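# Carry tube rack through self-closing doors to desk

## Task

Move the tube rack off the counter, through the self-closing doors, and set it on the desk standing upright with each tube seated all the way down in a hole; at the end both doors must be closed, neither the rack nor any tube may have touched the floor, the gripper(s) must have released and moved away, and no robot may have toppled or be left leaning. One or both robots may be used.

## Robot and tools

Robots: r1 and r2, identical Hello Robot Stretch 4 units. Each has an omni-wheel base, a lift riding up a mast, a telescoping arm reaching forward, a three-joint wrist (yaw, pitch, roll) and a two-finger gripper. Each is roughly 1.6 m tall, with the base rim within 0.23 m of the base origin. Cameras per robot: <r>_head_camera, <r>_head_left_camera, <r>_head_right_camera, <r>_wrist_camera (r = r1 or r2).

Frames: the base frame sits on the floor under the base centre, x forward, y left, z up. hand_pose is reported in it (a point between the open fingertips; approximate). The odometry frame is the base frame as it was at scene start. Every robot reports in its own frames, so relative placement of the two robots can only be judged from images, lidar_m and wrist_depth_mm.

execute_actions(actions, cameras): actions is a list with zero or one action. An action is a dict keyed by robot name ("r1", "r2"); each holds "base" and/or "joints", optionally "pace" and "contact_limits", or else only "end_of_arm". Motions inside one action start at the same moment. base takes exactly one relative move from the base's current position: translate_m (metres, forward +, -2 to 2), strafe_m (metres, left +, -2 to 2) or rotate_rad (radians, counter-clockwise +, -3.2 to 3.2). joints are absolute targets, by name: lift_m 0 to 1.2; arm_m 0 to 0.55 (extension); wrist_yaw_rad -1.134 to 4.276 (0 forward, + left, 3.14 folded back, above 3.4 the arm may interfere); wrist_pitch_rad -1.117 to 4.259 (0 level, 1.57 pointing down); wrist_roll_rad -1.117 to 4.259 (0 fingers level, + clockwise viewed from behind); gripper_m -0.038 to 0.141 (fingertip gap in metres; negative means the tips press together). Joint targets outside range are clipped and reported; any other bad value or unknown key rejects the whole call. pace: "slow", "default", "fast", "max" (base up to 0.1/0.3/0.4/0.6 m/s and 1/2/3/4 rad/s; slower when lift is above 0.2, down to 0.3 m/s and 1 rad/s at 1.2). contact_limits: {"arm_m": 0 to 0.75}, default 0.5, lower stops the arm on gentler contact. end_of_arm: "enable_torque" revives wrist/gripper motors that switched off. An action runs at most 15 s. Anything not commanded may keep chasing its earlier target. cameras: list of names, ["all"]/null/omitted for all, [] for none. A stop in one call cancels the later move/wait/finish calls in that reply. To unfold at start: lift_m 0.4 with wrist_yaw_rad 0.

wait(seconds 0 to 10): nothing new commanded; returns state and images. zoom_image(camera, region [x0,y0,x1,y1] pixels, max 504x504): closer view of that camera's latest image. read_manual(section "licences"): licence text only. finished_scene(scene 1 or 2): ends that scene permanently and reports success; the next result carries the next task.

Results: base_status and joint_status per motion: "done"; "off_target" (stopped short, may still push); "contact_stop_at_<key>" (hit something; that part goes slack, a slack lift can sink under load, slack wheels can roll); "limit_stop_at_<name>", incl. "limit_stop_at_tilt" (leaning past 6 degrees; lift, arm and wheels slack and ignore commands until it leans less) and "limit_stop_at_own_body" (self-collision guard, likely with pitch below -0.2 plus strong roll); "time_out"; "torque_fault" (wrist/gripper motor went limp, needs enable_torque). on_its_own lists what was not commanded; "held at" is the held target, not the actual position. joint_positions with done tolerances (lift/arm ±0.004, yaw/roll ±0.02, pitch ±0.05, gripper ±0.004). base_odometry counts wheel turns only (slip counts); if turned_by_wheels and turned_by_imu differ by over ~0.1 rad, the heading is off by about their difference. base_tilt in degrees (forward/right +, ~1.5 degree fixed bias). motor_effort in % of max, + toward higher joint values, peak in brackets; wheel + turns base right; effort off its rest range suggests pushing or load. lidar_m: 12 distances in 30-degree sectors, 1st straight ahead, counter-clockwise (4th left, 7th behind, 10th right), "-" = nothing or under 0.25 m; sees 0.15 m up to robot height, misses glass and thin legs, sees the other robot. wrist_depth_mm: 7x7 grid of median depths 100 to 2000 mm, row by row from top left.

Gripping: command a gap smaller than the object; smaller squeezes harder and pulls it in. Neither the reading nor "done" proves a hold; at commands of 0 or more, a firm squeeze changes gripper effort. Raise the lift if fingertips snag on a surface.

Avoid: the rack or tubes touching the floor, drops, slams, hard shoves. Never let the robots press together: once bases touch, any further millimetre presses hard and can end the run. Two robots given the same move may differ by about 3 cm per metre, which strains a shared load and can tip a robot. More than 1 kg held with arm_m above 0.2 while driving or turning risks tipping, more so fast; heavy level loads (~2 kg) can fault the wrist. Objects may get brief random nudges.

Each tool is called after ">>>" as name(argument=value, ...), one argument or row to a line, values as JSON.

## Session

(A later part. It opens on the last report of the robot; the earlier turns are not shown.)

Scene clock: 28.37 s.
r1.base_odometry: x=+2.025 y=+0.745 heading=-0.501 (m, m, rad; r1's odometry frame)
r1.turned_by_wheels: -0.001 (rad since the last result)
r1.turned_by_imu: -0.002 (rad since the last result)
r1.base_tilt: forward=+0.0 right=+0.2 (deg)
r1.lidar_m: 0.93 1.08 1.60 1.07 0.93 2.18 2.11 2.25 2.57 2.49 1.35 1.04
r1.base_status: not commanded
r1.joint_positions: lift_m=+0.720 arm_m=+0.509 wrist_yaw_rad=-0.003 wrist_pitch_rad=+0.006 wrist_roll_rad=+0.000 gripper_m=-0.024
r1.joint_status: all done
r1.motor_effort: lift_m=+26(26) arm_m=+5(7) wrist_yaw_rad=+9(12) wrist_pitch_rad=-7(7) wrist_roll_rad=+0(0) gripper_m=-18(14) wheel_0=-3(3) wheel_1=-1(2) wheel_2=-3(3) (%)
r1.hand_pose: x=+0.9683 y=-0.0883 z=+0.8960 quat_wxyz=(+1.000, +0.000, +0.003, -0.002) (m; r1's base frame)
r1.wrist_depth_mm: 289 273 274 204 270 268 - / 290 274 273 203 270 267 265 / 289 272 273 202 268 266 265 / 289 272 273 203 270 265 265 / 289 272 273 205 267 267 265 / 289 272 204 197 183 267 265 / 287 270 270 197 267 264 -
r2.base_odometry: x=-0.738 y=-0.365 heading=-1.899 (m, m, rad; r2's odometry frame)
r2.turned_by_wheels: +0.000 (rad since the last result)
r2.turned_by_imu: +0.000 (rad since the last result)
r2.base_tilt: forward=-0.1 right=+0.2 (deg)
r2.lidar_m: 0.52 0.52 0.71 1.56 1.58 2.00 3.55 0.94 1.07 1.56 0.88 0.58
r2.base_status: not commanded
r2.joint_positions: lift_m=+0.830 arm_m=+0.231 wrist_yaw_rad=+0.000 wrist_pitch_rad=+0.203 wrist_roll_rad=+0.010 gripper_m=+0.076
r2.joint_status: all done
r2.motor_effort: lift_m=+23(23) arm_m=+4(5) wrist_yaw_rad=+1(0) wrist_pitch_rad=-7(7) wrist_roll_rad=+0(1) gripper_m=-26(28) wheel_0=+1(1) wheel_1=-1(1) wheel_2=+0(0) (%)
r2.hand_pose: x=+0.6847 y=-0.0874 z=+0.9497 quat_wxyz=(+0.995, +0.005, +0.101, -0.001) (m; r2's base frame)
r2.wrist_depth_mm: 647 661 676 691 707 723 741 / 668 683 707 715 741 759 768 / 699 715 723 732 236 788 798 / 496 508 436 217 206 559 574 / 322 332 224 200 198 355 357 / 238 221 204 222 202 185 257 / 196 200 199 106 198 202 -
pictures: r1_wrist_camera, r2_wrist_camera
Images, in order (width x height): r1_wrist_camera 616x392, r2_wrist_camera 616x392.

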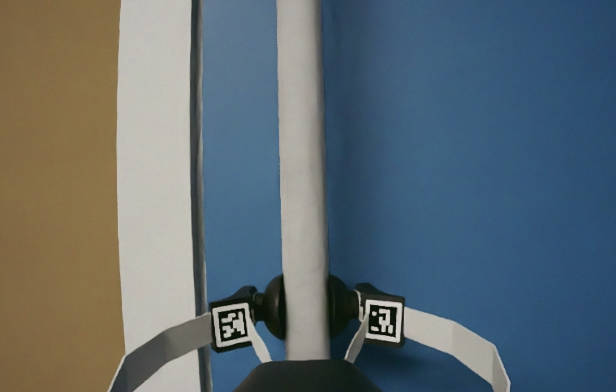

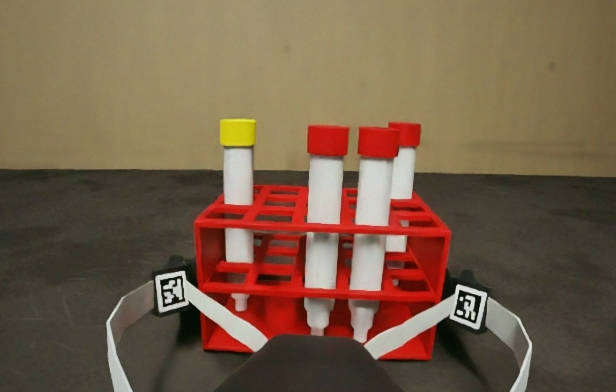

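>>> execute_actions(
  actions=[
    {"r1":{"base":{"strafe_m":-0.04},"joints":{"arm_m":0.28},"pace":"slow"},"r2":{"joints":{"lift_m":0.88},"pace":"slow"}},
  ],
  cameras=["r1_head_camera","r1_wrist_camera","r2_wrist_camera"],
)

Scene clock: 32.83 s.
r1.base_odometry: x=+2.006 y=+0.710 heading=-0.500 (m, m, rad; r1's odometry frame)
r1.turned_by_wheels: +0.001 (rad since the last result)
r1.turned_by_imu: +0.000 (rad since the last result)
r1.base_tilt: forward=+0.1 right=+0.2 (deg)
r1.lidar_m: 0.71 1.11 1.60 1.06 0.98 2.17 2.11 2.25 2.50 2.43 1.32 0.83
r1.base_status: done
r1.joint_positions: lift_m=+0.720 arm_m=+0.281 wrist_yaw_rad=+0.004 wrist_pitch_rad=+0.006 wrist_roll_rad=+0.000 gripper_m=-0.024
r1.joint_status: all done
r1.motor_effort: lift_m=+26(26) arm_m=-8(9) wrist_yaw_rad=-12(58) wrist_pitch_rad=-8(8) wrist_roll_rad=+0(0) gripper_m=-19(21) wheel_0=+4(20) wheel_1=+2(8) wheel_2=+3(16) (%)
r1.hand_pose: x=+0.7411 y=-0.0862 z=+0.8959 quat_wxyz=(+1.000, +0.000, +0.003, +0.002) (m; r1's base frame)
r1.wrist_depth_mm: 525 517 259 202 285 301 314 / 521 521 259 200 285 301 314 / 521 512 259 198 283 298 312 / 521 521 259 198 283 300 309 / 521 521 258 198 283 298 310 / 517 521 188 195 183 297 310 / 521 151 254 193 281 294 312
r2.base_odometry: x=-0.738 y=-0.365 heading=-1.899 (m, m, rad; r2's odometry frame)
r2.turned_by_wheels: +0.000 (rad since the last result)
r2.turned_by_imu: -0.001 (rad since the last result)
r2.base_tilt: forward=-0.1 right=+0.2 (deg)
r2.lidar_m: 0.53 0.55 0.69 1.56 1.59 1.99 3.55 0.97 1.29 1.54 0.89 0.58
r2.base_status: not commanded
r2.joint_positions: lift_m=+0.880 arm_m=+0.231 wrist_yaw_rad=+0.000 wrist_pitch_rad=+0.203 wrist_roll_rad=+0.010 gripper_m=+0.076
r2.joint_status: all done
r2.motor_effort: lift_m=+23(24) arm_m=+4(4) wrist_yaw_rad=+1(0) wrist_pitch_rad=-9(8) wrist_roll_rad=+1(0) gripper_m=-27(27) wheel_0=+1(1) wheel_1=-1(1) wheel_2=+0(0) (%)
r2.hand_pose: x=+0.6847 y=-0.0874 z=+0.9996 quat_wxyz=(+0.995, +0.005, +0.101, -0.001) (m; r2's base frame)
r2.wrist_depth_mm: 640 661 676 699 707 732 750 / 668 683 699 723 732 759 768 / 699 707 715 741 234 788 798 / 668 683 585 213 205 798 820 / 436 449 224 200 198 480 484 / 322 300 204 222 201 185 349 / 265 270 266 106 213 271 283
pictures: r1_head_camera, r1_wrist_camera, r2_wrist_camera
Images, in order (width x height): r1_head_camera 420x560, r1_wrist_camera 616x392, r2_wrist_camera 616x392.

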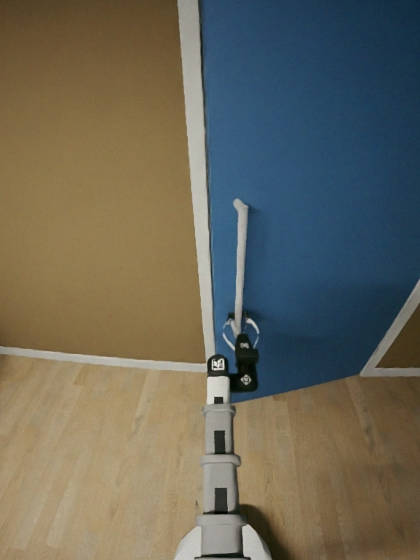

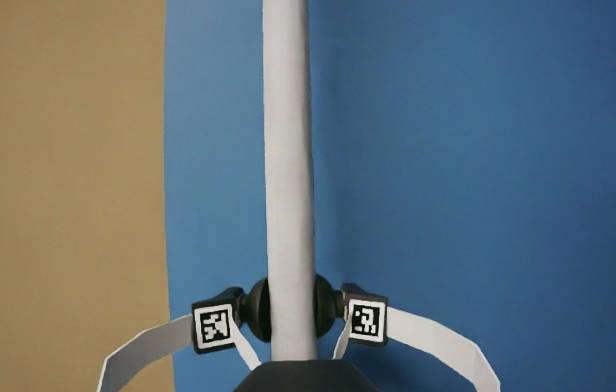

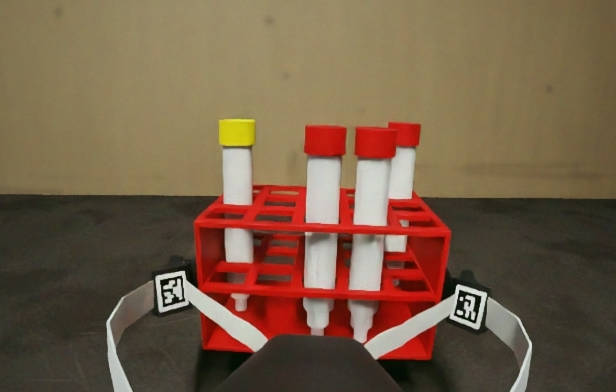

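>>> execute_actions(
  actions=[
    {"r1":{"base":{"strafe_m":-0.025},"joints":{"arm_m":0.17},"pace":"slow"},"r2":{"joints":{"arm_m":0.0},"base":{"translate_m":-0.15},"pace":"default"}},
  ],
  cameras=[],
)

>>> execute_actions(
  actions=[
    {"r1":{"base":{"strafe_m":-0.055},"joints":{"arm_m":0.07},"pace":"slow"},"r2":{"base":{"rotate_rad":-1.0},"pace":"slow"}},
  ],
  cameras=["r1_head_camera","r1_wrist_camera","r2_head_camera","r2_wrist_camera"],
)

Scene clock: 35.93 s.
r1.base_odometry: x=+1.994 y=+0.688 heading=-0.500 (m, m, rad; r1's odometry frame)
r1.turned_by_wheels: +0.000 (rad since the last result)
r1.turned_by_imu: -0.001 (rad since the last result)
r1.base_tilt: forward=+0.0 right=+0.2 (deg)
r1.lidar_m: 0.61 1.07 1.58 1.27 0.87 2.16 2.12 2.24 2.45 2.41 1.29 0.72
r1.base_status: done
r1.joint_positions: lift_m=+0.720 arm_m=+0.171 wrist_yaw_rad=-0.002 wrist_pitch_rad=+0.007 wrist_roll_rad=+0.000 gripper_m=-0.024
r1.joint_status: all done
r1.motor_effort: lift_m=+26(26) arm_m=-9(10) wrist_yaw_rad=+7(43) wrist_pitch_rad=-10(9) wrist_roll_rad=+0(0) gripper_m=-21(22) wheel_0=+0(13) wheel_1=-1(5) wheel_2=+0(7) (%)
r1.hand_pose: x=+0.6306 y=-0.0881 z=+0.8957 quat_wxyz=(+1.000, +0.000, +0.004, -0.001) (m; r1's base frame)
r1.wrist_depth_mm: 634 627 250 262 294 325 357 / 640 627 249 198 293 324 351 / 634 627 250 195 293 322 349 / 634 627 249 193 291 322 349 / 627 627 248 193 291 320 345 / 627 627 201 192 182 320 347 / 634 151 242 189 287 306 349
r2.base_odometry: x=-0.689 y=-0.223 heading=-1.900 (m, m, rad; r2's odometry frame)
r2.turned_by_wheels: +0.000 (rad since the last result)
r2.turned_by_imu: +0.000 (rad since the last result)
r2.base_tilt: forward=-0.1 right=+0.2 (deg)
r2.lidar_m: 0.44 0.69 0.91 1.53 1.56 1.98 3.40 0.87 0.94 1.57 1.15 0.43
r2.base_status: done
r2.joint_positions: lift_m=+0.880 arm_m=+0.002 wrist_yaw_rad=+0.000 wrist_pitch_rad=+0.204 wrist_roll_rad=+0.010 gripper_m=+0.076
r2.joint_status: all done
joint sent to its limit — the command would take r2.arm_m past its lower limit, so that joint was sent only as far as its limit.
r2.motor_effort: lift_m=+23(23) arm_m=-4(3) wrist_yaw_rad=+1(0) wrist_pitch_rad=-9(9) wrist_roll_rad=+0(1) gripper_m=-26(26) wheel_0=-2(9) wheel_1=-1(5) wheel_2=-1(11) (%)
r2.hand_pose: x=+0.4552 y=-0.0875 z=+0.9995 quat_wxyz=(+0.995, +0.005, +0.102, -0.001) (m; r2's base frame)
r2.wrist_depth_mm: 960 991 1008 1025 1060 1098 1098 / 991 1025 1060 1078 1098 1138 1160 / 1025 1042 1060 1098 229 1160 1205 / 676 691 597 213 205 768 788 / 488 496 224 200 198 535 574 / 525 530 204 223 202 185 591 / 549 559 574 106 213 609 627
pictures: none
No camera images: the call's "cameras" was empty. Leave "cameras" out to get every camera's image.

Scene clock: 38.23 s.
r1.base_odometry: x=+1.968 y=+0.640 heading=-0.499 (m, m, rad; r1's odometry frame)
r1.turned_by_wheels: +0.001 (rad since the last result)
r1.turned_by_imu: +0.000 (rad since the last result)
r1.base_tilt: forward=+0.0 right=+0.1 (deg)
r1.lidar_m: 0.48 1.08 1.56 1.00 0.93 2.19 2.12 2.27 2.43 2.38 1.33 0.63
r1.base_status: done
r1.joint_positions: lift_m=+0.720 arm_m=+0.071 wrist_yaw_rad=+0.003 wrist_pitch_rad=+0.008 wrist_roll_rad=+0.000 gripper_m=-0.024
r1.joint_status: all done
r1.motor_effort: lift_m=+26(26) arm_m=-9(10) wrist_yaw_rad=-8(45) wrist_pitch_rad=-12(11) wrist_roll_rad=+0(0) gripper_m=-16(24) wheel_0=+4(13) wheel_1=+1(6) wheel_2=+2(6) (%)
r1.hand_pose: x=+0.5310 y=-0.0867 z=+0.8955 quat_wxyz=(+1.000, +0.000, +0.004, +0.001) (m; r1's base frame)
r1.wrist_depth_mm: 732 732 245 189 306 355 402 / 741 723 245 189 304 353 397 / 741 732 242 190 304 349 399 / 732 723 243 191 301 349 399 / 741 723 243 193 303 345 397 / 732 732 195 193 183 347 389 / 732 154 234 185 296 330 392
r2.base_odometry: x=-0.689 y=-0.223 heading=-2.899 (m, m, rad; r2's odometry frame)
r2.turned_by_wheels: -1.000 (rad since the last result)
r2.turned_by_imu: -1.008 (rad since the last result)
r2.base_tilt: forward=-0.1 right=+0.2 (deg)
r2.lidar_m: 0.43 0.72 0.69 0.68 0.94 1.53 1.59 2.04 3.37 0.94 1.07 0.43
r2.base_status: done
r2.joint_positions: lift_m=+0.880 arm_m=+0.002 wrist_yaw_rad=+0.000 wrist_pitch_rad=+0.204 wrist_roll_rad=+0.010 gripper_m=+0.076
r2.joint_status: not commanded
r2.motor_effort: lift_m=+23(23) arm_m=-4(4) wrist_yaw_rad=+0(2) wrist_pitch_rad=-9(9) wrist_roll_rad=+0(0) gripper_m=-28(28) wheel_0=+3(5) wheel_1=+1(5) wheel_2=+1(3) (%)
r2.hand_pose: x=+0.4552 y=-0.0874 z=+0.9995 quat_wxyz=(+0.995, +0.005, +0.102, -0.001) (m; r2's base frame)
r2.wrist_depth_mm: 1160 1397 1537 1366 1229 1098 1025 / 1182 1430 1576 1397 1255 1138 1042 / 1182 1366 1576 1397 234 1182 1078 / 676 809 931 214 205 1229 1118 / 661 788 225 200 200 1205 1138 / 654 750 203 221 202 185 1182 / 683 854 1042 106 213 1336 1229
pictures: r1_head_camera, r1_wrist_camera, r2_head_camera, r2_wrist_camera
Images, in order (width x height): r1_head_camera 420x560, r1_wrist_camera 616x392, r2_head_camera 420x560, r2_wrist_camera 616x392.

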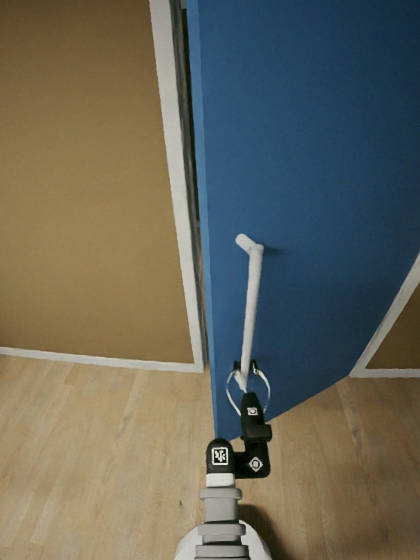

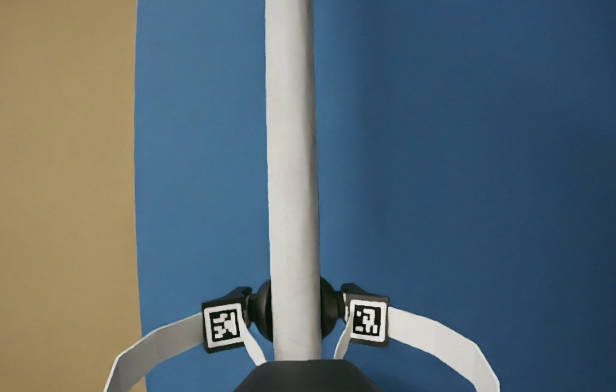

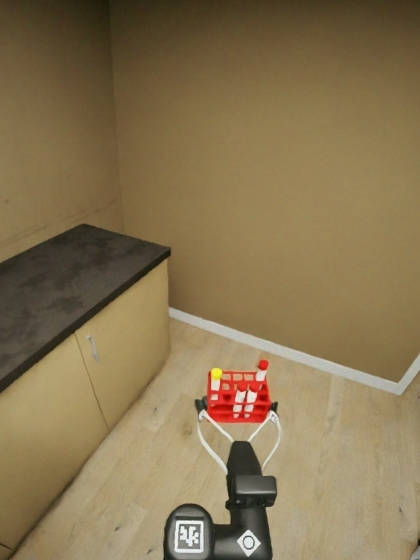

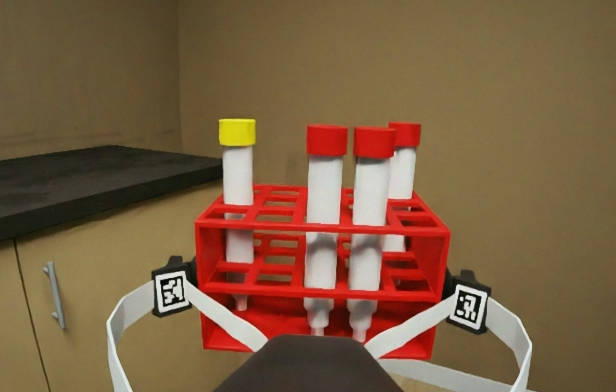

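>>> execute_actions(
  actions=[
    {"r1":{"base":{"translate_m":-0.2},"joints":{"arm_m":0.255},"pace":"slow"},"r2":{"base":{"rotate_rad":-0.45},"pace":"slow"}},
  ],
  cameras=[],
)

>>> execute_actions(
  actions=[
    {"r1":{"base":{"translate_m":-0.18},"joints":{"arm_m":0.435},"pace":"slow"}},
  ],
  cameras=[],
)

Scene clock: 42.10 s.
r1.base_odometry: x=+1.793 y=+0.735 heading=-0.500 (m, m, rad; r1's odometry frame)
r1.turned_by_wheels: -0.001 (rad since the last result)
r1.turned_by_imu: -0.001 (rad since the last result)
r1.base_tilt: forward=+0.1 right=+0.2 (deg)
r1.lidar_m: 0.67 1.28 1.74 0.82 0.88 1.97 1.92 2.06 2.43 2.35 1.61 0.85
r1.base_status: done
r1.joint_positions: lift_m=+0.720 arm_m=+0.254 wrist_yaw_rad=-0.004 wrist_pitch_rad=+0.007 wrist_roll_rad=+0.000 gripper_m=-0.024
r1.joint_status: all done
r1.motor_effort: lift_m=+26(26) arm_m=+4(7) wrist_yaw_rad=+10(11) wrist_pitch_rad=-9(12) wrist_roll_rad=+0(0) gripper_m=-17(18) wheel_0=-8(9) wheel_1=-5(5) wheel_2=+0(7) (%)
r1.hand_pose: x=+0.7133 y=-0.0884 z=+0.8958 quat_wxyz=(+1.000, +0.000, +0.003, -0.002) (m; r1's base frame)
r1.wrist_depth_mm: 741 741 239 189 307 359 418 / 750 750 239 187 307 359 413 / 741 741 238 188 301 355 415 / 750 741 239 189 303 353 413 / 741 732 237 189 301 353 410 / 741 741 198 191 182 351 404 / 741 231 231 182 296 329 407
r2.base_odometry: x=-0.689 y=-0.223 heading=+2.934 (m, m, rad; r2's odometry frame)
r2.turned_by_wheels: -0.449 (rad since the last result)
r2.turned_by_imu: -0.453 (rad since the last result)
r2.base_tilt: forward=-0.1 right=+0.2 (deg)
r2.lidar_m: 0.43 1.00 0.72 0.69 0.72 1.65 1.54 1.59 2.17 0.91 0.86 0.44
r2.base_status: done
r2.joint_positions: lift_m=+0.880 arm_m=+0.002 wrist_yaw_rad=+0.000 wrist_pitch_rad=+0.204 wrist_roll_rad=+0.010 gripper_m=+0.076
r2.joint_status: not commanded
r2.motor_effort: lift_m=+23(23) arm_m=-4(4) wrist_yaw_rad=+1(2) wrist_pitch_rad=-9(9) wrist_roll_rad=+0(0) gripper_m=-27(27) wheel_0=+4(6) wheel_1=+2(5) wheel_2=+1(3) (%)
r2.hand_pose: x=+0.4552 y=-0.0874 z=+0.9995 quat_wxyz=(+0.995, +0.005, +0.102, -0.001) (m; r2's base frame)
r2.wrist_depth_mm: 1229 1229 1229 1229 1229 1205 - / 1255 1281 1255 1281 1255 1281 - / 1336 1336 1308 1308 234 1308 - / 1397 1366 1366 213 206 1366 - / 1464 1430 224 200 200 1430 - / 1499 1499 204 223 201 185 - / 1430 1537 1537 106 213 1499 1618
pictures: none
No camera images: the call's "cameras" was empty. Leave "cameras" out to get every camera's image.

Scene clock: 45.17 s.
r1.base_odometry: x=+1.635 y=+0.822 heading=-0.501 (m, m, rad; r1's odometry frame)
r1.turned_by_wheels: -0.001 (rad since the last result)
r1.turned_by_imu: -0.002 (rad since the last result)
r1.base_tilt: forward=+0.2 right=+0.0 (deg)
r1.lidar_m: 0.86 1.48 0.85 0.83 0.92 1.77 1.73 1.87 2.42 2.33 1.84 1.05
r1.base_status: done
r1.joint_positions: lift_m=+0.720 arm_m=+0.434 wrist_yaw_rad=-0.002 wrist_pitch_rad=+0.006 wrist_roll_rad=+0.000 gripper_m=-0.024
r1.joint_status: all done
r1.motor_effort: lift_m=+26(26) arm_m=+5(6) wrist_yaw_rad=+7(10) wrist_pitch_rad=-8(9) wrist_roll_rad=+0(1) gripper_m=-18(16) wheel_0=-8(10) wheel_1=-6(4) wheel_2=+0(3) (%)
r1.hand_pose: x=+0.8933 y=-0.0881 z=+0.8959 quat_wxyz=(+1.000, +0.000, +0.003, -0.001) (m; r1's base frame)
r1.wrist_depth_mm: 759 750 240 189 307 359 418 / 750 750 240 188 307 355 413 / 759 750 238 187 304 355 415 / 741 732 239 187 303 353 410 / 750 741 236 188 301 349 413 / 741 750 200 190 181 353 404 / 741 227 233 182 296 329 407
r2.base_odometry: x=-0.689 y=-0.223 heading=+2.934 (m, m, rad; r2's odometry frame)
r2.turned_by_wheels: +0.000 (rad since the last result)
r2.turned_by_imu: +0.000 (rad since the last result)
r2.base_tilt: forward=-0.1 right=+0.2 (deg)
r2.lidar_m: 0.40 1.01 0.71 0.68 0.72 1.60 1.55 1.61 2.17 0.81 0.86 0.42
r2.base_status: not commanded
r2.joint_positions: lift_m=+0.880 arm_m=+0.002 wrist_yaw_rad=+0.000 wrist_pitch_rad=+0.204 wrist_roll_rad=+0.010 gripper_m=+0.076
r2.joint_status: not commanded
r2.motor_effort: lift_m=+23(23) arm_m=-4(5) wrist_yaw_rad=+1(1) wrist_pitch_rad=-9(8) wrist_roll_rad=+0(0) gripper_m=-28(26) wheel_0=+4(3) wheel_1=+2(2) wheel_2=+1(1) (%)
r2.hand_pose: x=+0.4552 y=-0.0874 z=+0.9995 quat_wxyz=(+0.995, +0.005, +0.102, -0.001) (m; r2's base frame)
r2.wrist_depth_mm: 1205 1229 1229 1255 1229 1205 - / 1281 1255 1308 1281 1255 1281 - / 1336 1336 1308 1308 234 1336 - / 1366 1397 1366 213 206 1366 - / 1464 1464 224 200 200 1430 - / 1499 1499 204 222 202 185 - / 1464 1576 1499 106 213 1537 1576
pictures: none
No camera images: the call's "cameras" was empty. Leave "cameras" out to get every camera's image.

>>> execute_actions(
  actions=[
    {"r1":{"base":{"strafe_m":-0.085},"joints":{"arm_m":0.325},"pace":"slow"}},
  ],
  cameras=[],
)

>>> execute_actions(
  actions=[
    {"r1":{"base":{"strafe_m":-0.12},"joints":{"arm_m":0.215},"pace":"slow"}},
  ],
  cameras=["r1_head_camera","r1_wrist_camera","r2_head_right_camera"],
)

Scene clock: 48.00 s.
r1.base_odometry: x=+1.594 y=+0.747 heading=-0.501 (m, m, rad; r1's odometry frame)
r1.turned_by_wheels: +0.001 (rad since the last result)
r1.turned_by_imu: +0.001 (rad since the last result)
r1.base_tilt: forward=+0.1 right=+0.2 (deg)
r1.lidar_m: 0.75 1.48 0.94 0.90 1.08 1.78 1.74 1.88 2.34 2.24 1.81 0.98
r1.base_status: done
r1.joint_positions: lift_m=+0.720 arm_m=+0.326 wrist_yaw_rad=+0.003 wrist_pitch_rad=+0.006 wrist_roll_rad=+0.000 gripper_m=-0.025
r1.joint_status: all done
r1.motor_effort: lift_m=+26(26) arm_m=-8(12) wrist_yaw_rad=-10(38) wrist_pitch_rad=-7(8) wrist_roll_rad=+0(0) gripper_m=-16(20) wheel_0=+5(13) wheel_1=+1(8) wheel_2=+3(7) (%)
r1.hand_pose: x=+0.7861 y=-0.0865 z=+0.8960 quat_wxyz=(+1.000, +0.000, +0.003, +0.002) (m; r1's base frame)
r1.wrist_depth_mm: 854 212 236 181 329 415 525 / 866 213 236 181 325 413 535 / 878 212 234 182 324 407 521 / 866 212 235 181 324 402 517 / 866 211 234 183 322 399 512 / 854 210 194 185 183 404 517 / 866 153 222 178 312 404 500
r2.base_odometry: x=-0.689 y=-0.223 heading=+2.934 (m, m, rad; r2's odometry frame)
r2.turned_by_wheels: +0.000 (rad since the last result)
r2.turned_by_imu: +0.000 (rad since the last result)
r2.base_tilt: forward=-0.1 right=+0.3 (deg)
r2.lidar_m: 0.42 1.00 0.71 0.68 0.72 1.63 1.55 1.62 2.17 0.91 0.93 0.43
r2.base_status: not commanded
r2.joint_positions: lift_m=+0.880 arm_m=+0.002 wrist_yaw_rad=+0.000 wrist_pitch_rad=+0.204 wrist_roll_rad=+0.010 gripper_m=+0.076
r2.joint_status: not commanded
r2.motor_effort: lift_m=+23(23) arm_m=-4(4) wrist_yaw_rad=+0(0) wrist_pitch_rad=-8(9) wrist_roll_rad=+1(0) gripper_m=-27(26) wheel_0=+3(3) wheel_1=+2(2) wheel_2=+1(1) (%)
r2.hand_pose: x=+0.4552 y=-0.0874 z=+0.9995 quat_wxyz=(+0.995, +0.005, +0.102, -0.001) (m; r2's base frame)
r2.wrist_depth_mm: 1229 1229 1229 1229 1229 1205 - / 1255 1281 1255 1255 1255 1255 - / 1336 1336 1336 1308 234 1308 - / 1397 1366 1336 213 205 1366 - / 1464 1464 225 200 200 1430 - / 1499 1499 204 222 202 185 - / 1430 1499 1464 106 213 1499 1576
pictures: none
No camera images: the call's "cameras" was empty. Leave "cameras" out to get every camera's image.

Scene clock: 51.30 s.
r1.base_odometry: x=+1.537 y=+0.642 heading=-0.500 (m, m, rad; r1's odometry frame)
r1.turned_by_wheels: +0.001 (rad since the last result)
r1.turned_by_imu: +0.001 (rad since the last result)
r1.base_tilt: forward=+0.1 right=+0.3 (deg)
r1.lidar_m: 0.61 1.47 1.06 1.03 2.10 1.79 1.76 1.89 2.21 2.12 1.83 0.91
r1.base_status: done
r1.joint_positions: lift_m=+0.720 arm_m=+0.216 wrist_yaw_rad=+0.006 wrist_pitch_rad=+0.006 wrist_roll_rad=+0.000 gripper_m=-0.025
r1.joint_status: all done
r1.on_its_own: wrist_yaw_rad is at rest, and its effort (-16) is outside its rest range (-13 to +13)
r1.motor_effort: lift_m=+26(26) arm_m=-7(10) wrist_yaw_rad=-16(37) wrist_pitch_rad=-6(7) wrist_roll_rad=+0(1) gripper_m=-11(18) wheel_0=+6(15) wheel_1=+1(8) wheel_2=+4(7) (%)
r1.hand_pose: x=+0.6761 y=-0.0858 z=+0.8960 quat_wxyz=(+1.000, +0.000, +0.003, +0.003) (m; r1's base frame)
r1.wrist_depth_mm: 574 189 220 278 368 539 866 / 196 189 220 279 364 535 866 / 195 189 219 276 357 521 842 / 195 188 220 173 355 517 831 / 960 187 218 171 353 508 831 / 960 186 181 169 338 512 820 / 574 171 214 163 324 512 831
r2.base_odometry: x=-0.689 y=-0.223 heading=+2.934 (m, m, rad; r2's odometry frame)
r2.turned_by_wheels: +0.000 (rad since the last result)
r2.turned_by_imu: +0.000 (rad since the last result)
r2.base_tilt: forward=-0.1 right=+0.2 (deg)
r2.lidar_m: 0.41 0.97 0.72 0.67 0.74 1.62 1.55 1.60 2.18 1.04 1.06 0.43
r2.base_status: not commanded
r2.joint_positions: lift_m=+0.880 arm_m=+0.002 wrist_yaw_rad=+0.000 wrist_pitch_rad=+0.204 wrist_roll_rad=+0.010 gripper_m=+0.076
r2.joint_status: not commanded
r2.motor_effort: lift_m=+23(23) arm_m=-4(4) wrist_yaw_rad=+2(1) wrist_pitch_rad=-9(9) wrist_roll_rad=+0(0) gripper_m=-27(27) wheel_0=+3(3) wheel_1=+2(2) wheel_2=+1(1) (%)
r2.hand_pose: x=+0.4552 y=-0.0874 z=+0.9995 quat_wxyz=(+0.995, +0.005, +0.102, -0.001) (m; r2's base frame)
r2.wrist_depth_mm: 1229 1229 1229 1229 1229 1205 - / 1281 1255 1281 1281 1255 1255 - / 1336 1336 1308 1308 234 1336 - / 1397 1397 1366 212 205 1366 - / 1430 1397 225 200 200 1464 - / 1499 1464 204 222 202 185 - / 1430 1499 1537 106 213 1537 1618
pictures: r1_head_camera, r1_wrist_camera, r2_head_right_camera
Images, in order (width x height): r1_head_camera 420x560, r1_wrist_camera 616x392, r2_head_right_camera 420x672.

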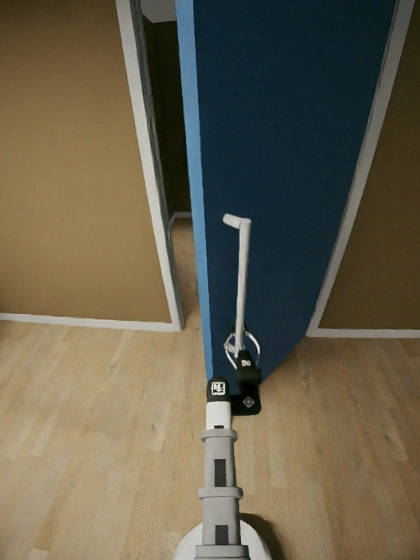

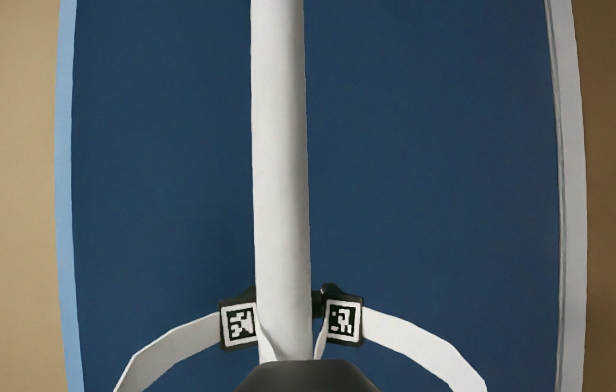

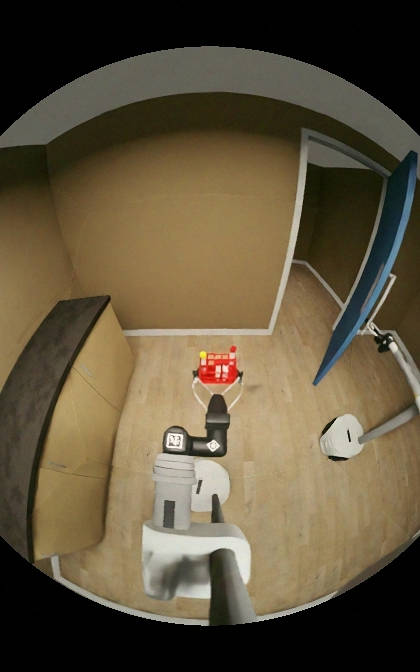

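>>> execute_actions(
  actions=[
    {"r1":{"base":{"strafe_m":-0.2},"joints":{"arm_m":0.105},"pace":"slow"}},
  ],
  cameras=["r1_head_camera","r1_wrist_camera"],
)

Scene clock: 55.10 s.
r1.base_odometry: x=+1.441 y=+0.467 heading=-0.499 (m, m, rad; r1's odometry frame)
r1.turned_by_wheels: +0.000 (rad since the last result)
r1.turned_by_imu: +0.000 (rad since the last result)
r1.base_tilt: forward=+0.1 right=+0.2 (deg)
r1.lidar_m: 0.46 1.50 1.27 1.24 2.32 1.83 1.78 1.90 2.01 1.93 1.82 0.92
r1.base_status: done
r1.joint_positions: lift_m=+0.720 arm_m=+0.106 wrist_yaw_rad=+0.006 wrist_pitch_rad=+0.006 wrist_roll_rad=+0.000 gripper_m=-0.025
r1.joint_status: all done
r1.on_its_own: wrist_yaw_rad is at rest, and its effort (-17) is outside its rest range (-13 to +13)
r1.motor_effort: lift_m=+26(26) arm_m=-5(9) wrist_yaw_rad=-17(30) wrist_pitch_rad=-8(7) wrist_roll_rad=+0(1) gripper_m=-12(14) wheel_0=+3(12) wheel_1=-2(5) wheel_2=+0(4) (%)
r1.hand_pose: x=+0.5658 y=-0.0857 z=+0.8959 quat_wxyz=(+1.000, +0.000, +0.003, +0.003) (m; r1's base frame)
r1.wrist_depth_mm: 129 155 194 135 484 976 960 / 128 155 195 134 469 976 976 / 128 155 194 133 462 960 960 / 128 155 194 133 452 960 976 / 127 154 192 132 455 976 960 / 126 153 177 132 410 960 960 / 126 141 180 129 375 991 976
r2.base_odometry: x=-0.689 y=-0.223 heading=+2.934 (m, m, rad; r2's odometry frame)
r2.turned_by_wheels: +0.000 (rad since the last result)
r2.turned_by_imu: -0.001 (rad since the last result)
r2.base_tilt: forward=-0.1 right=+0.2 (deg)
r2.lidar_m: 0.43 1.00 0.73 0.69 0.72 1.62 1.55 1.60 2.17 1.22 1.25 0.44
r2.base_status: not commanded
r2.joint_positions: lift_m=+0.880 arm_m=+0.002 wrist_yaw_rad=+0.000 wrist_pitch_rad=+0.204 wrist_roll_rad=+0.010 gripper_m=+0.076
r2.joint_status: not commanded
r2.motor_effort: lift_m=+23(23) arm_m=-4(4) wrist_yaw_rad=+0(1) wrist_pitch_rad=-8(9) wrist_roll_rad=+1(1) gripper_m=-27(27) wheel_0=+4(4) wheel_1=+3(2) wheel_2=+1(1) (%)
r2.hand_pose: x=+0.4552 y=-0.0874 z=+0.9995 quat_wxyz=(+0.995, +0.005, +0.102, -0.001) (m; r2's base frame)
r2.wrist_depth_mm: 1229 1229 1229 1229 1205 1229 - / 1308 1281 1255 1281 1281 1255 - / 1336 1308 1308 1308 234 1308 - / 1397 1366 1336 213 206 1366 - / 1464 1430 225 200 200 1430 - / 1499 1464 204 222 202 185 - / 1430 1537 1499 106 213 1537 1576
pictures: r1_head_camera, r1_wrist_camera
Images, in order (width x height): r1_head_camera 420x560, r1_wrist_camera 616x392.

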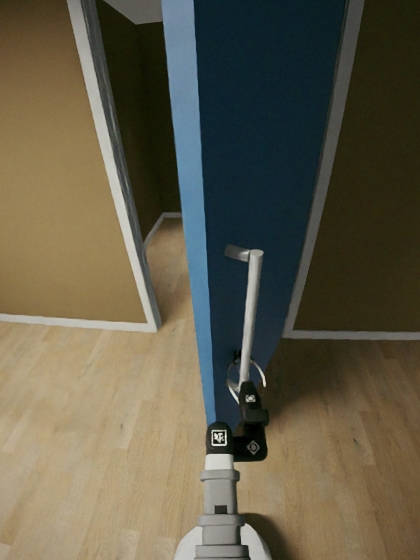

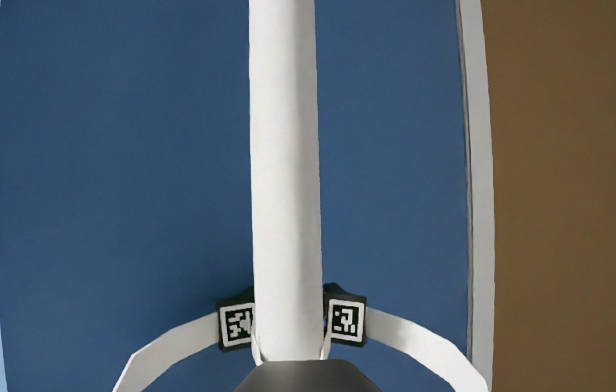

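>>> execute_actions(
  actions=[
    {"r1":{"base":{"translate_m":-0.06},"pace":"slow"},"r2":{"base":{"translate_m":0.3},"pace":"default"}},
  ],
  cameras=[],
)

>>> execute_actions(
  actions=[
    {"r1":{"base":{"strafe_m":-0.25},"joints":{"arm_m":0.03},"pace":"slow"}},
  ],
  cameras=["r1_head_camera","r1_wrist_camera","r2_head_right_camera"],
)

Scene clock: 58.63 s.
r1.base_odometry: x=+1.389 y=+0.495 heading=-0.500 (m, m, rad; r1's odometry frame)
r1.turned_by_wheels: +0.000 (rad since the last result)
r1.turned_by_imu: -0.064 (rad since the last result)
r1.base_tilt: forward=+0.0 right=+0.4 (deg)
r1.lidar_m: 0.48 1.51 1.31 1.21 2.26 1.76 1.73 1.79 2.07 1.95 1.97 1.11
r1.base_status: done
r1.joint_positions: lift_m=+0.720 arm_m=+0.106 wrist_yaw_rad=+0.005 wrist_pitch_rad=+0.006 wrist_roll_rad=+0.000 gripper_m=-0.024
r1.joint_status: not commanded
r1.on_its_own: wrist_yaw_rad is at rest, and its effort (-14) is outside its rest range (-13 to +13)
r1.motor_effort: lift_m=+26(26) arm_m=-6(6) wrist_yaw_rad=-14(38) wrist_pitch_rad=-8(9) wrist_roll_rad=+1(0) gripper_m=-23(28) wheel_0=-5(19) wheel_1=-4(5) wheel_2=+8(18) (%)
r1.hand_pose: x=+0.5658 y=-0.0859 z=+0.8959 quat_wxyz=(+1.000, +0.000, +0.003, +0.003) (m; r1's base frame)
r1.wrist_depth_mm: 147 165 224 175 732 1060 1060 / 148 166 224 176 715 1078 1060 / 148 166 224 176 683 1042 1060 / 148 165 224 176 668 1060 1078 / 148 164 222 178 654 1078 1078 / 149 162 193 177 508 1060 1060 / 148 149 196 153 559 1060 1042
r2.base_odometry: x=-0.983 y=-0.162 heading=+2.934 (m, m, rad; r2's odometry frame)
r2.turned_by_wheels: +0.000 (rad since the last result)
r2.turned_by_imu: -0.002 (rad since the last result)
r2.base_tilt: forward=-0.1 right=+0.2 (deg)
r2.lidar_m: 0.43 1.01 0.73 0.68 0.71 1.00 1.85 1.93 2.58 1.20 1.37 0.43
r2.base_status: done
r2.joint_positions: lift_m=+0.880 arm_m=+0.002 wrist_yaw_rad=+0.000 wrist_pitch_rad=+0.204 wrist_roll_rad=+0.010 gripper_m=+0.076
r2.joint_status: not commanded
r2.motor_effort: lift_m=+23(23) arm_m=-5(4) wrist_yaw_rad=+0(1) wrist_pitch_rad=-8(9) wrist_roll_rad=+0(0) gripper_m=-27(26) wheel_0=+0(4) wheel_1=-1(6) wheel_2=+0(10) (%)
r2.hand_pose: x=+0.4552 y=-0.0874 z=+0.9995 quat_wxyz=(+0.995, +0.005, +0.102, -0.001) (m; r2's base frame)
r2.wrist_depth_mm: 960 976 960 960 960 946 931 / 991 991 991 991 976 976 976 / 1042 1025 1025 1008 234 1025 1042 / 1078 1078 1060 213 206 1060 - / 1138 1138 225 200 200 1118 - / 1182 1160 204 221 202 185 - / 1229 1205 1229 106 213 1205 1618
pictures: none
No camera images: the call's "cameras" was empty. Leave "cameras" out to get every camera's image.

Scene clock: 62.27 s.
r1.base_odometry: x=+1.269 y=+0.276 heading=-0.498 (m, m, rad; r1's odometry frame)
r1.turned_by_wheels: +0.001 (rad since the last result)
r1.turned_by_imu: -0.272 (rad since the last result)
r1.base_tilt: forward=+0.1 right=+0.3 (deg)
r1.lidar_m: 0.38 1.56 1.62 1.36 1.46 2.03 1.74 1.72 2.03 1.77 1.76 1.58
r1.base_status: done
r1.joint_positions: lift_m=+0.720 arm_m=+0.066 wrist_yaw_rad=+0.016 wrist_pitch_rad=+0.007 wrist_roll_rad=-0.001 gripper_m=-0.024
r1.joint_status: arm_m contact_stop (moved -0.040 of -0.076)
r1.on_its_own: arm_m is slack since a contact_stop (your +0.030 is given up); wrist_yaw_rad is at rest, and its effort (-47) is outside its rest range (-13 to +13)
r1.motor_effort: lift_m=+25(26) arm_m=+0(22) wrist_yaw_rad=-47(59) wrist_pitch_rad=-9(14) wrist_roll_rad=+0(1) gripper_m=-19(27) wheel_0=+3(14) wheel_1=-4(32) wheel_2=+16(20) (%)
r1.hand_pose: x=+0.5266 y=-0.0828 z=+0.8959 quat_wxyz=(+1.000, +0.000, +0.003, +0.008) (m; r1's base frame)
r1.wrist_depth_mm: 100 146 366 1160 1255 1336 1397 / 101 148 373 180 1229 1308 1397 / 100 148 368 178 1229 1308 1397 / 102 147 473 177 1229 1281 1397 / 101 145 452 175 1229 1308 1397 / - 142 187 174 1229 1308 1397 / - 126 310 170 178 1308 1397
r2.base_odometry: x=-0.983 y=-0.162 heading=+2.934 (m, m, rad; r2's odometry frame)
r2.turned_by_wheels: +0.000 (rad since the last result)
r2.turned_by_imu: -0.001 (rad since the last result)
r2.base_tilt: forward=-0.2 right=+0.2 (deg)
r2.lidar_m: 0.43 1.00 0.73 0.68 0.72 1.01 1.83 1.92 2.59 1.34 1.71 0.45
r2.base_status: not commanded
r2.joint_positions: lift_m=+0.880 arm_m=+0.002 wrist_yaw_rad=+0.000 wrist_pitch_rad=+0.204 wrist_roll_rad=+0.010 gripper_m=+0.076
r2.joint_status: not commanded
r2.motor_effort: lift_m=+23(23) arm_m=-4(4) wrist_yaw_rad=+1(1) wrist_pitch_rad=-10(9) wrist_roll_rad=+0(0) gripper_m=-29(27) wheel_0=+0(0) wheel_1=-1(1) wheel_2=+0(0) (%)
r2.hand_pose: x=+0.4552 y=-0.0874 z=+0.9995 quat_wxyz=(+0.995, +0.005, +0.102, -0.001) (m; r2's base frame)
r2.wrist_depth_mm: 976 946 960 960 960 960 931 / 991 991 991 991 976 976 991 / 1025 1025 1042 1025 234 1025 1042 / 1078 1078 1042 213 206 1078 - / 1118 1098 225 200 199 1098 - / 1182 1160 204 223 202 185 - / 1229 1229 1205 106 213 1205 1618
pictures: r1_head_camera, r1_wrist_camera, r2_head_right_camera
Images, in order (width x height): r1_head_camera 420x560, r1_wrist_camera 616x392, r2_head_right_camera 420x672.

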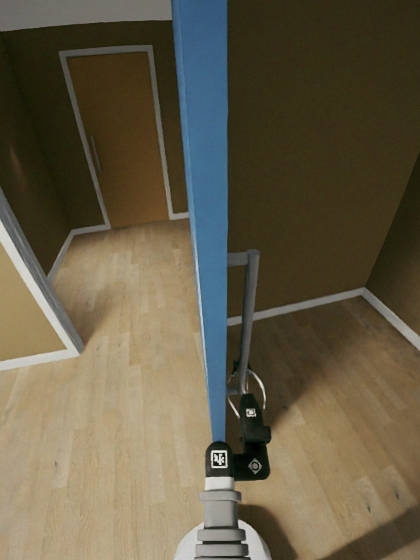

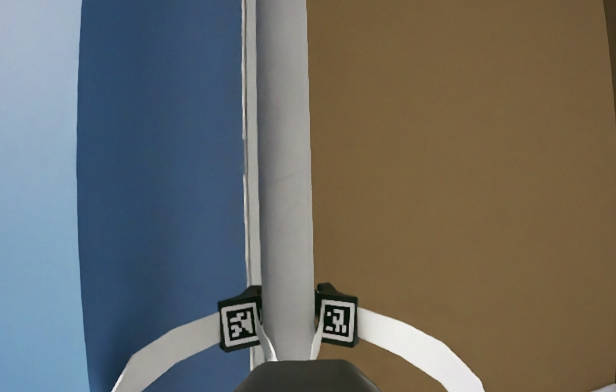

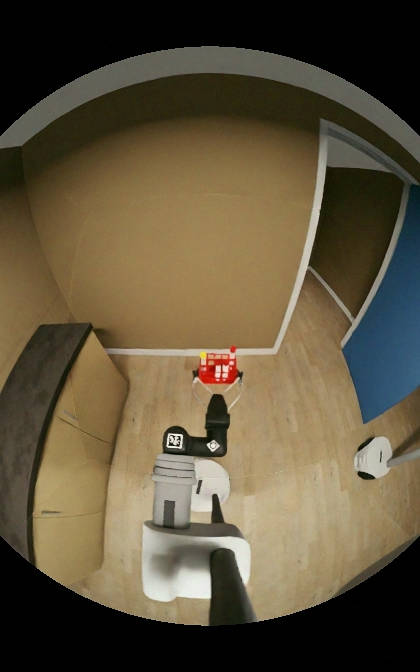

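>>> execute_actions(
  actions=[
    {"r1":{"base":{"strafe_m":0.02},"joints":{"arm_m":0.066},"pace":"slow"},"r2":{"base":{"strafe_m":-0.5},"pace":"default"}},
  ],
  cameras=["r1_head_camera","r1_head_left_camera","r2_head_camera","r2_head_right_camera"],
)

Scene clock: 66.30 s.
r1.base_odometry: x=+1.279 y=+0.293 heading=-0.497 (m, m, rad; r1's odometry frame)
r1.turned_by_wheels: +0.001 (rad since the last result)
r1.turned_by_imu: +0.000 (rad since the last result)
r1.base_tilt: forward=+0.0 right=+0.3 (deg)
r1.lidar_m: 0.37 1.57 0.98 0.85 0.90 2.02 1.72 1.74 2.03 1.79 1.79 1.59
r1.base_status: done
r1.joint_positions: lift_m=+0.720 arm_m=+0.066 wrist_yaw_rad=+0.008 wrist_pitch_rad=+0.006 wrist_roll_rad=-0.001 gripper_m=-0.025
r1.joint_status: all done
r1.on_its_own: wrist_yaw_rad is at rest, and its effort (-22) is outside its rest range (-13 to +13)
r1.motor_effort: lift_m=+26(26) arm_m=+1(1) wrist_yaw_rad=-22(46) wrist_pitch_rad=-7(8) wrist_roll_rad=+1(1) gripper_m=-13(20) wheel_0=+5(7) wheel_1=+3(5) wheel_2=+6(11) (%)
r1.hand_pose: x=+0.5258 y=-0.0852 z=+0.8960 quat_wxyz=(+1.000, +0.000, +0.003, +0.004) (m; r1's base frame)
r1.wrist_depth_mm: - 146 359 179 1229 1366 1430 / - 147 362 176 1255 1308 1430 / - 148 466 175 1255 1336 1464 / - 147 452 174 1229 1336 1366 / - 145 436 172 1229 1308 1397 / - 141 186 172 1205 1308 1430 / - 125 304 151 1229 1336 1397
r2.base_odometry: x=-0.880 y=+0.328 heading=+2.934 (m, m, rad; r2's odometry frame)
r2.turned_by_wheels: +0.000 (rad since the last result)
r2.turned_by_imu: +0.000 (rad since the last result)
r2.base_tilt: forward=-0.1 right=+0.2 (deg)
r2.lidar_m: 0.40 1.32 1.24 1.19 1.26 1.94 1.84 1.91 1.05 0.84 1.16 0.42
r2.base_status: done
r2.joint_positions: lift_m=+0.880 arm_m=+0.002 wrist_yaw_rad=+0.000 wrist_pitch_rad=+0.204 wrist_roll_rad=+0.010 gripper_m=+0.076
r2.joint_status: not commanded
r2.motor_effort: lift_m=+22(23) arm_m=-5(4) wrist_yaw_rad=+2(1) wrist_pitch_rad=-9(8) wrist_roll_rad=+0(1) gripper_m=-26(27) wheel_0=+0(12) wheel_1=+1(9) wheel_2=-1(3) (%)
r2.hand_pose: x=+0.4552 y=-0.0874 z=+0.9995 quat_wxyz=(+0.995, +0.005, +0.102, -0.001) (m; r2's base frame)
r2.wrist_depth_mm: 976 960 976 976 991 - - / 1008 991 1008 1008 - - - / 1042 1060 1025 1025 234 - - / 1078 1098 1060 213 224 - - / 1138 1138 224 201 198 - - / 1182 1160 204 222 202 185 - / 1255 1229 1205 106 213 1537 1618
pictures: r1_head_camera, r1_head_left_camera, r2_head_camera, r2_head_right_camera
Images, in order (width x height): r1_head_camera 420x560, r1_head_left_camera 420x672, r2_head_camera 420x560, r2_head_right_camera 420x672.

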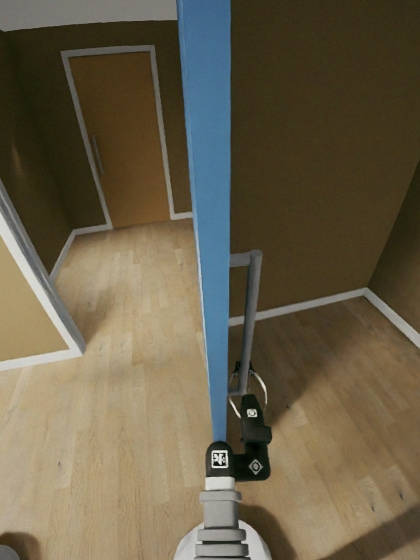

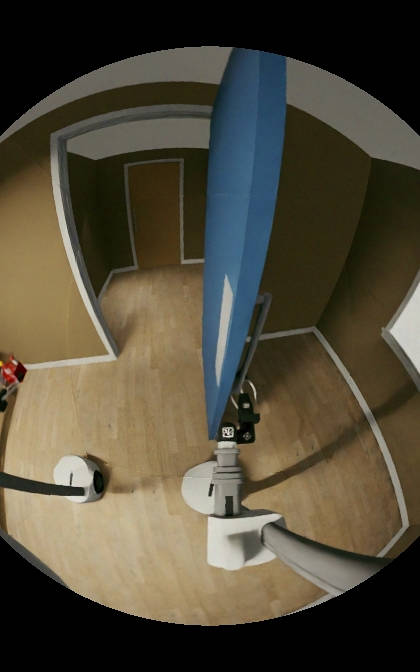

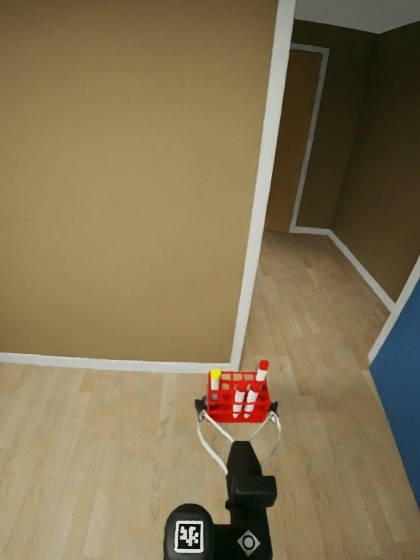

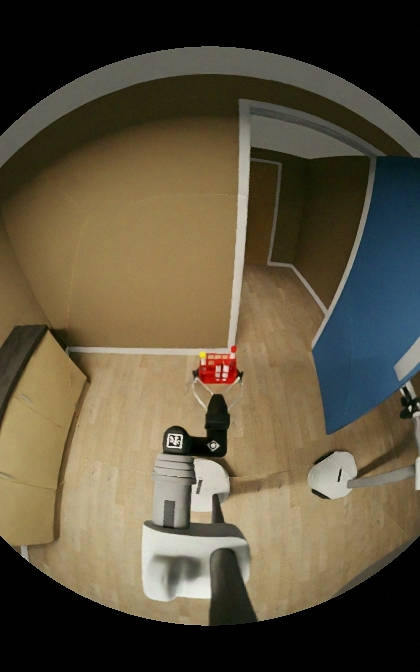

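>>> execute_actions(
  actions=[
    {"r2":{"base":{"translate_m":0.45},"pace":"default"},"r1":{"joints":{"gripper_m":0.06}}},
  ],
  cameras=[],
)

>>> execute_actions(
  actions=[
    {"r2":{"base":{"strafe_m":-0.4},"pace":"default"}},
  ],
  cameras=["r1_head_left_camera","r1_wrist_camera","r2_head_camera","r2_head_right_camera"],
)

Scene clock: 71.23 s.
r1.base_odometry: x=+1.279 y=+0.293 heading=-0.498 (m, m, rad; r1's odometry frame)
r1.turned_by_wheels: +0.000 (rad since the last result)
r1.turned_by_imu: -0.002 (rad since the last result)
r1.base_tilt: forward=+0.0 right=+0.1 (deg)
r1.lidar_m: 0.38 1.55 0.96 0.97 2.28 2.02 1.73 1.74 2.06 1.79 1.75 1.60
r1.base_status: not commanded
r1.joint_positions: lift_m=+0.720 arm_m=+0.066 wrist_yaw_rad=+0.003 wrist_pitch_rad=+0.006 wrist_roll_rad=-0.001 gripper_m=+0.060
r1.joint_status: all done
r1.motor_effort: lift_m=+25(25) arm_m=+1(1) wrist_yaw_rad=-10(22) wrist_pitch_rad=-6(7) wrist_roll_rad=+1(1) gripper_m=-4(16) wheel_0=+4(5) wheel_1=+2(3) wheel_2=+3(6) (%)
r1.hand_pose: x=+0.5255 y=-0.0864 z=+0.8961 quat_wxyz=(+1.000, +0.000, +0.003, +0.002) (m; r1's base frame)
r1.wrist_depth_mm: 127 200 170 1182 1281 1308 1464 / 124 201 170 1160 1255 1336 1430 / 124 202 170 1182 1229 1336 1397 / 124 201 170 1160 1229 1336 1430 / 123 198 172 1160 1229 1336 1397 / 121 178 175 1160 196 1308 1464 / 122 158 291 156 1205 1336 1430
r2.base_odometry: x=-1.320 y=+0.420 heading=+2.935 (m, m, rad; r2's odometry frame)
r2.turned_by_wheels: +0.000 (rad since the last result)
r2.turned_by_imu: -0.002 (rad since the last result)
r2.base_tilt: forward=-0.1 right=+0.2 (deg)
r2.lidar_m: 0.42 0.88 1.18 1.17 1.26 1.73 2.28 2.38 0.98 1.10 1.18 0.44
r2.base_status: done
r2.joint_positions: lift_m=+0.880 arm_m=+0.002 wrist_yaw_rad=+0.000 wrist_pitch_rad=+0.204 wrist_roll_rad=+0.010 gripper_m=+0.076
r2.joint_status: not commanded
r2.motor_effort: lift_m=+22(23) arm_m=-4(4) wrist_yaw_rad=+1(2) wrist_pitch_rad=-10(10) wrist_roll_rad=+0(1) gripper_m=-27(26) wheel_0=+1(4) wheel_1=-2(5) wheel_2=+2(9) (%)
r2.hand_pose: x=+0.4552 y=-0.0874 z=+0.9995 quat_wxyz=(+0.995, +0.005, +0.102, -0.001) (m; r2's base frame)
r2.wrist_depth_mm: 564 559 564 564 549 - - / 585 580 580 580 574 - - / 609 597 597 591 232 - - / 634 627 615 217 205 - - / 661 654 224 200 199 - - / 691 676 204 222 202 185 - / 723 715 707 106 213 1537 1576
pictures: none
No camera images: the call's "cameras" was empty. Leave "cameras" out to get every camera's image.

Scene clock: 73.90 s.
r1.base_odometry: x=+1.279 y=+0.293 heading=-0.498 (m, m, rad; r1's odometry frame)
r1.turned_by_wheels: +0.000 (rad since the last result)
r1.turned_by_imu: -0.001 (rad since the last result)
r1.base_tilt: forward=+0.1 right=+0.4 (deg)
r1.lidar_m: 0.37 0.99 0.60 0.72 2.29 2.04 1.75 1.71 2.04 1.80 1.78 1.60
r1.base_status: not commanded
r1.joint_positions: lift_m=+0.720 arm_m=+0.066 wrist_yaw_rad=+0.004 wrist_pitch_rad=+0.006 wrist_roll_rad=-0.001 gripper_m=+0.060
r1.joint_status: not commanded
r1.motor_effort: lift_m=+25(26) arm_m=+1(1) wrist_yaw_rad=-9(10) wrist_pitch_rad=-6(5) wrist_roll_rad=+2(1) gripper_m=-4(2) wheel_0=+4(4) wheel_1=+2(2) wheel_2=+3(3) (%)
r1.hand_pose: x=+0.5255 y=-0.0864 z=+0.8961 quat_wxyz=(+1.000, +0.000, +0.003, +0.002) (m; r1's base frame)
r1.wrist_depth_mm: 128 200 170 1160 1255 1336 1430 / 125 202 170 1138 1255 1336 1464 / 125 202 170 1138 1229 1336 1430 / 125 201 170 1182 1229 1308 1397 / 123 199 171 1160 1229 1281 1430 / 122 178 174 1160 195 1308 1397 / 122 158 185 157 1205 1336 1430
r2.base_odometry: x=-1.238 y=+0.812 heading=+2.934 (m, m, rad; r2's odometry frame)
r2.turned_by_wheels: +0.000 (rad since the last result)
r2.turned_by_imu: +0.000 (rad since the last result)
r2.base_tilt: forward=-0.1 right=+0.2 (deg)
r2.lidar_m: 0.41 0.87 1.18 1.59 1.67 2.40 2.29 0.68 0.62 0.69 0.76 0.42
r2.base_status: done
r2.joint_positions: lift_m=+0.880 arm_m=+0.002 wrist_yaw_rad=+0.000 wrist_pitch_rad=+0.204 wrist_roll_rad=+0.010 gripper_m=+0.076
r2.joint_status: not commanded
r2.motor_effort: lift_m=+22(22) arm_m=-4(4) wrist_yaw_rad=+2(1) wrist_pitch_rad=-9(9) wrist_roll_rad=+0(0) gripper_m=-26(28) wheel_0=-2(8) wheel_1=+0(7) wheel_2=+1(2) (%)
r2.hand_pose: x=+0.4552 y=-0.0874 z=+0.9996 quat_wxyz=(+0.995, +0.005, +0.102, -0.001) (m; r2's base frame)
r2.wrist_depth_mm: 569 564 - - - - - / 591 591 - - - - 1863 / 615 609 627 - 234 - 1863 / 640 634 627 213 206 - 1863 / 676 661 225 201 199 - 1863 / 699 683 204 222 202 185 1808 / 732 723 707 106 213 1537 1576
pictures: r1_head_left_camera, r1_wrist_camera, r2_head_camera, r2_head_right_camera
Images, in order (width x height): r1_head_left_camera 420x672, r1_wrist_camera 616x392, r2_head_camera 420x560, r2_head_right_camera 420x672.

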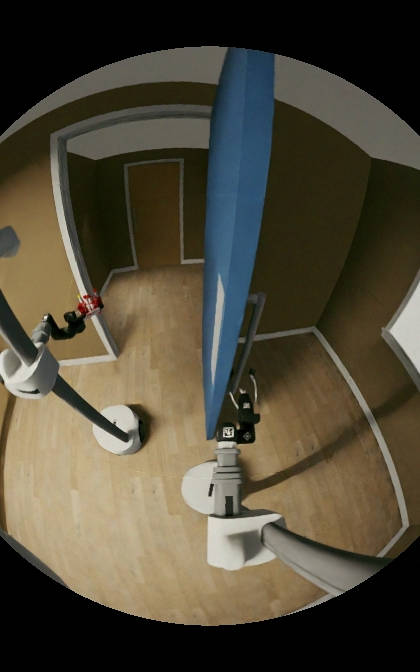

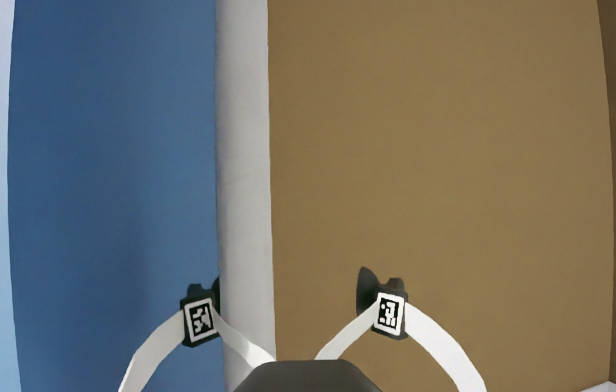

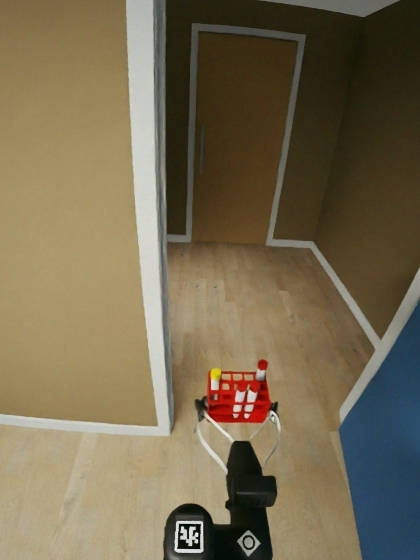

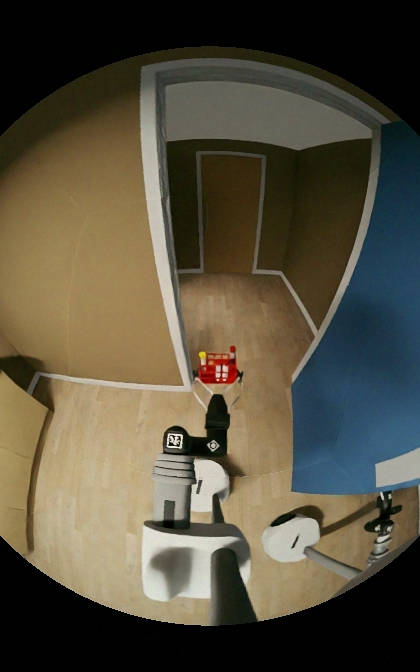

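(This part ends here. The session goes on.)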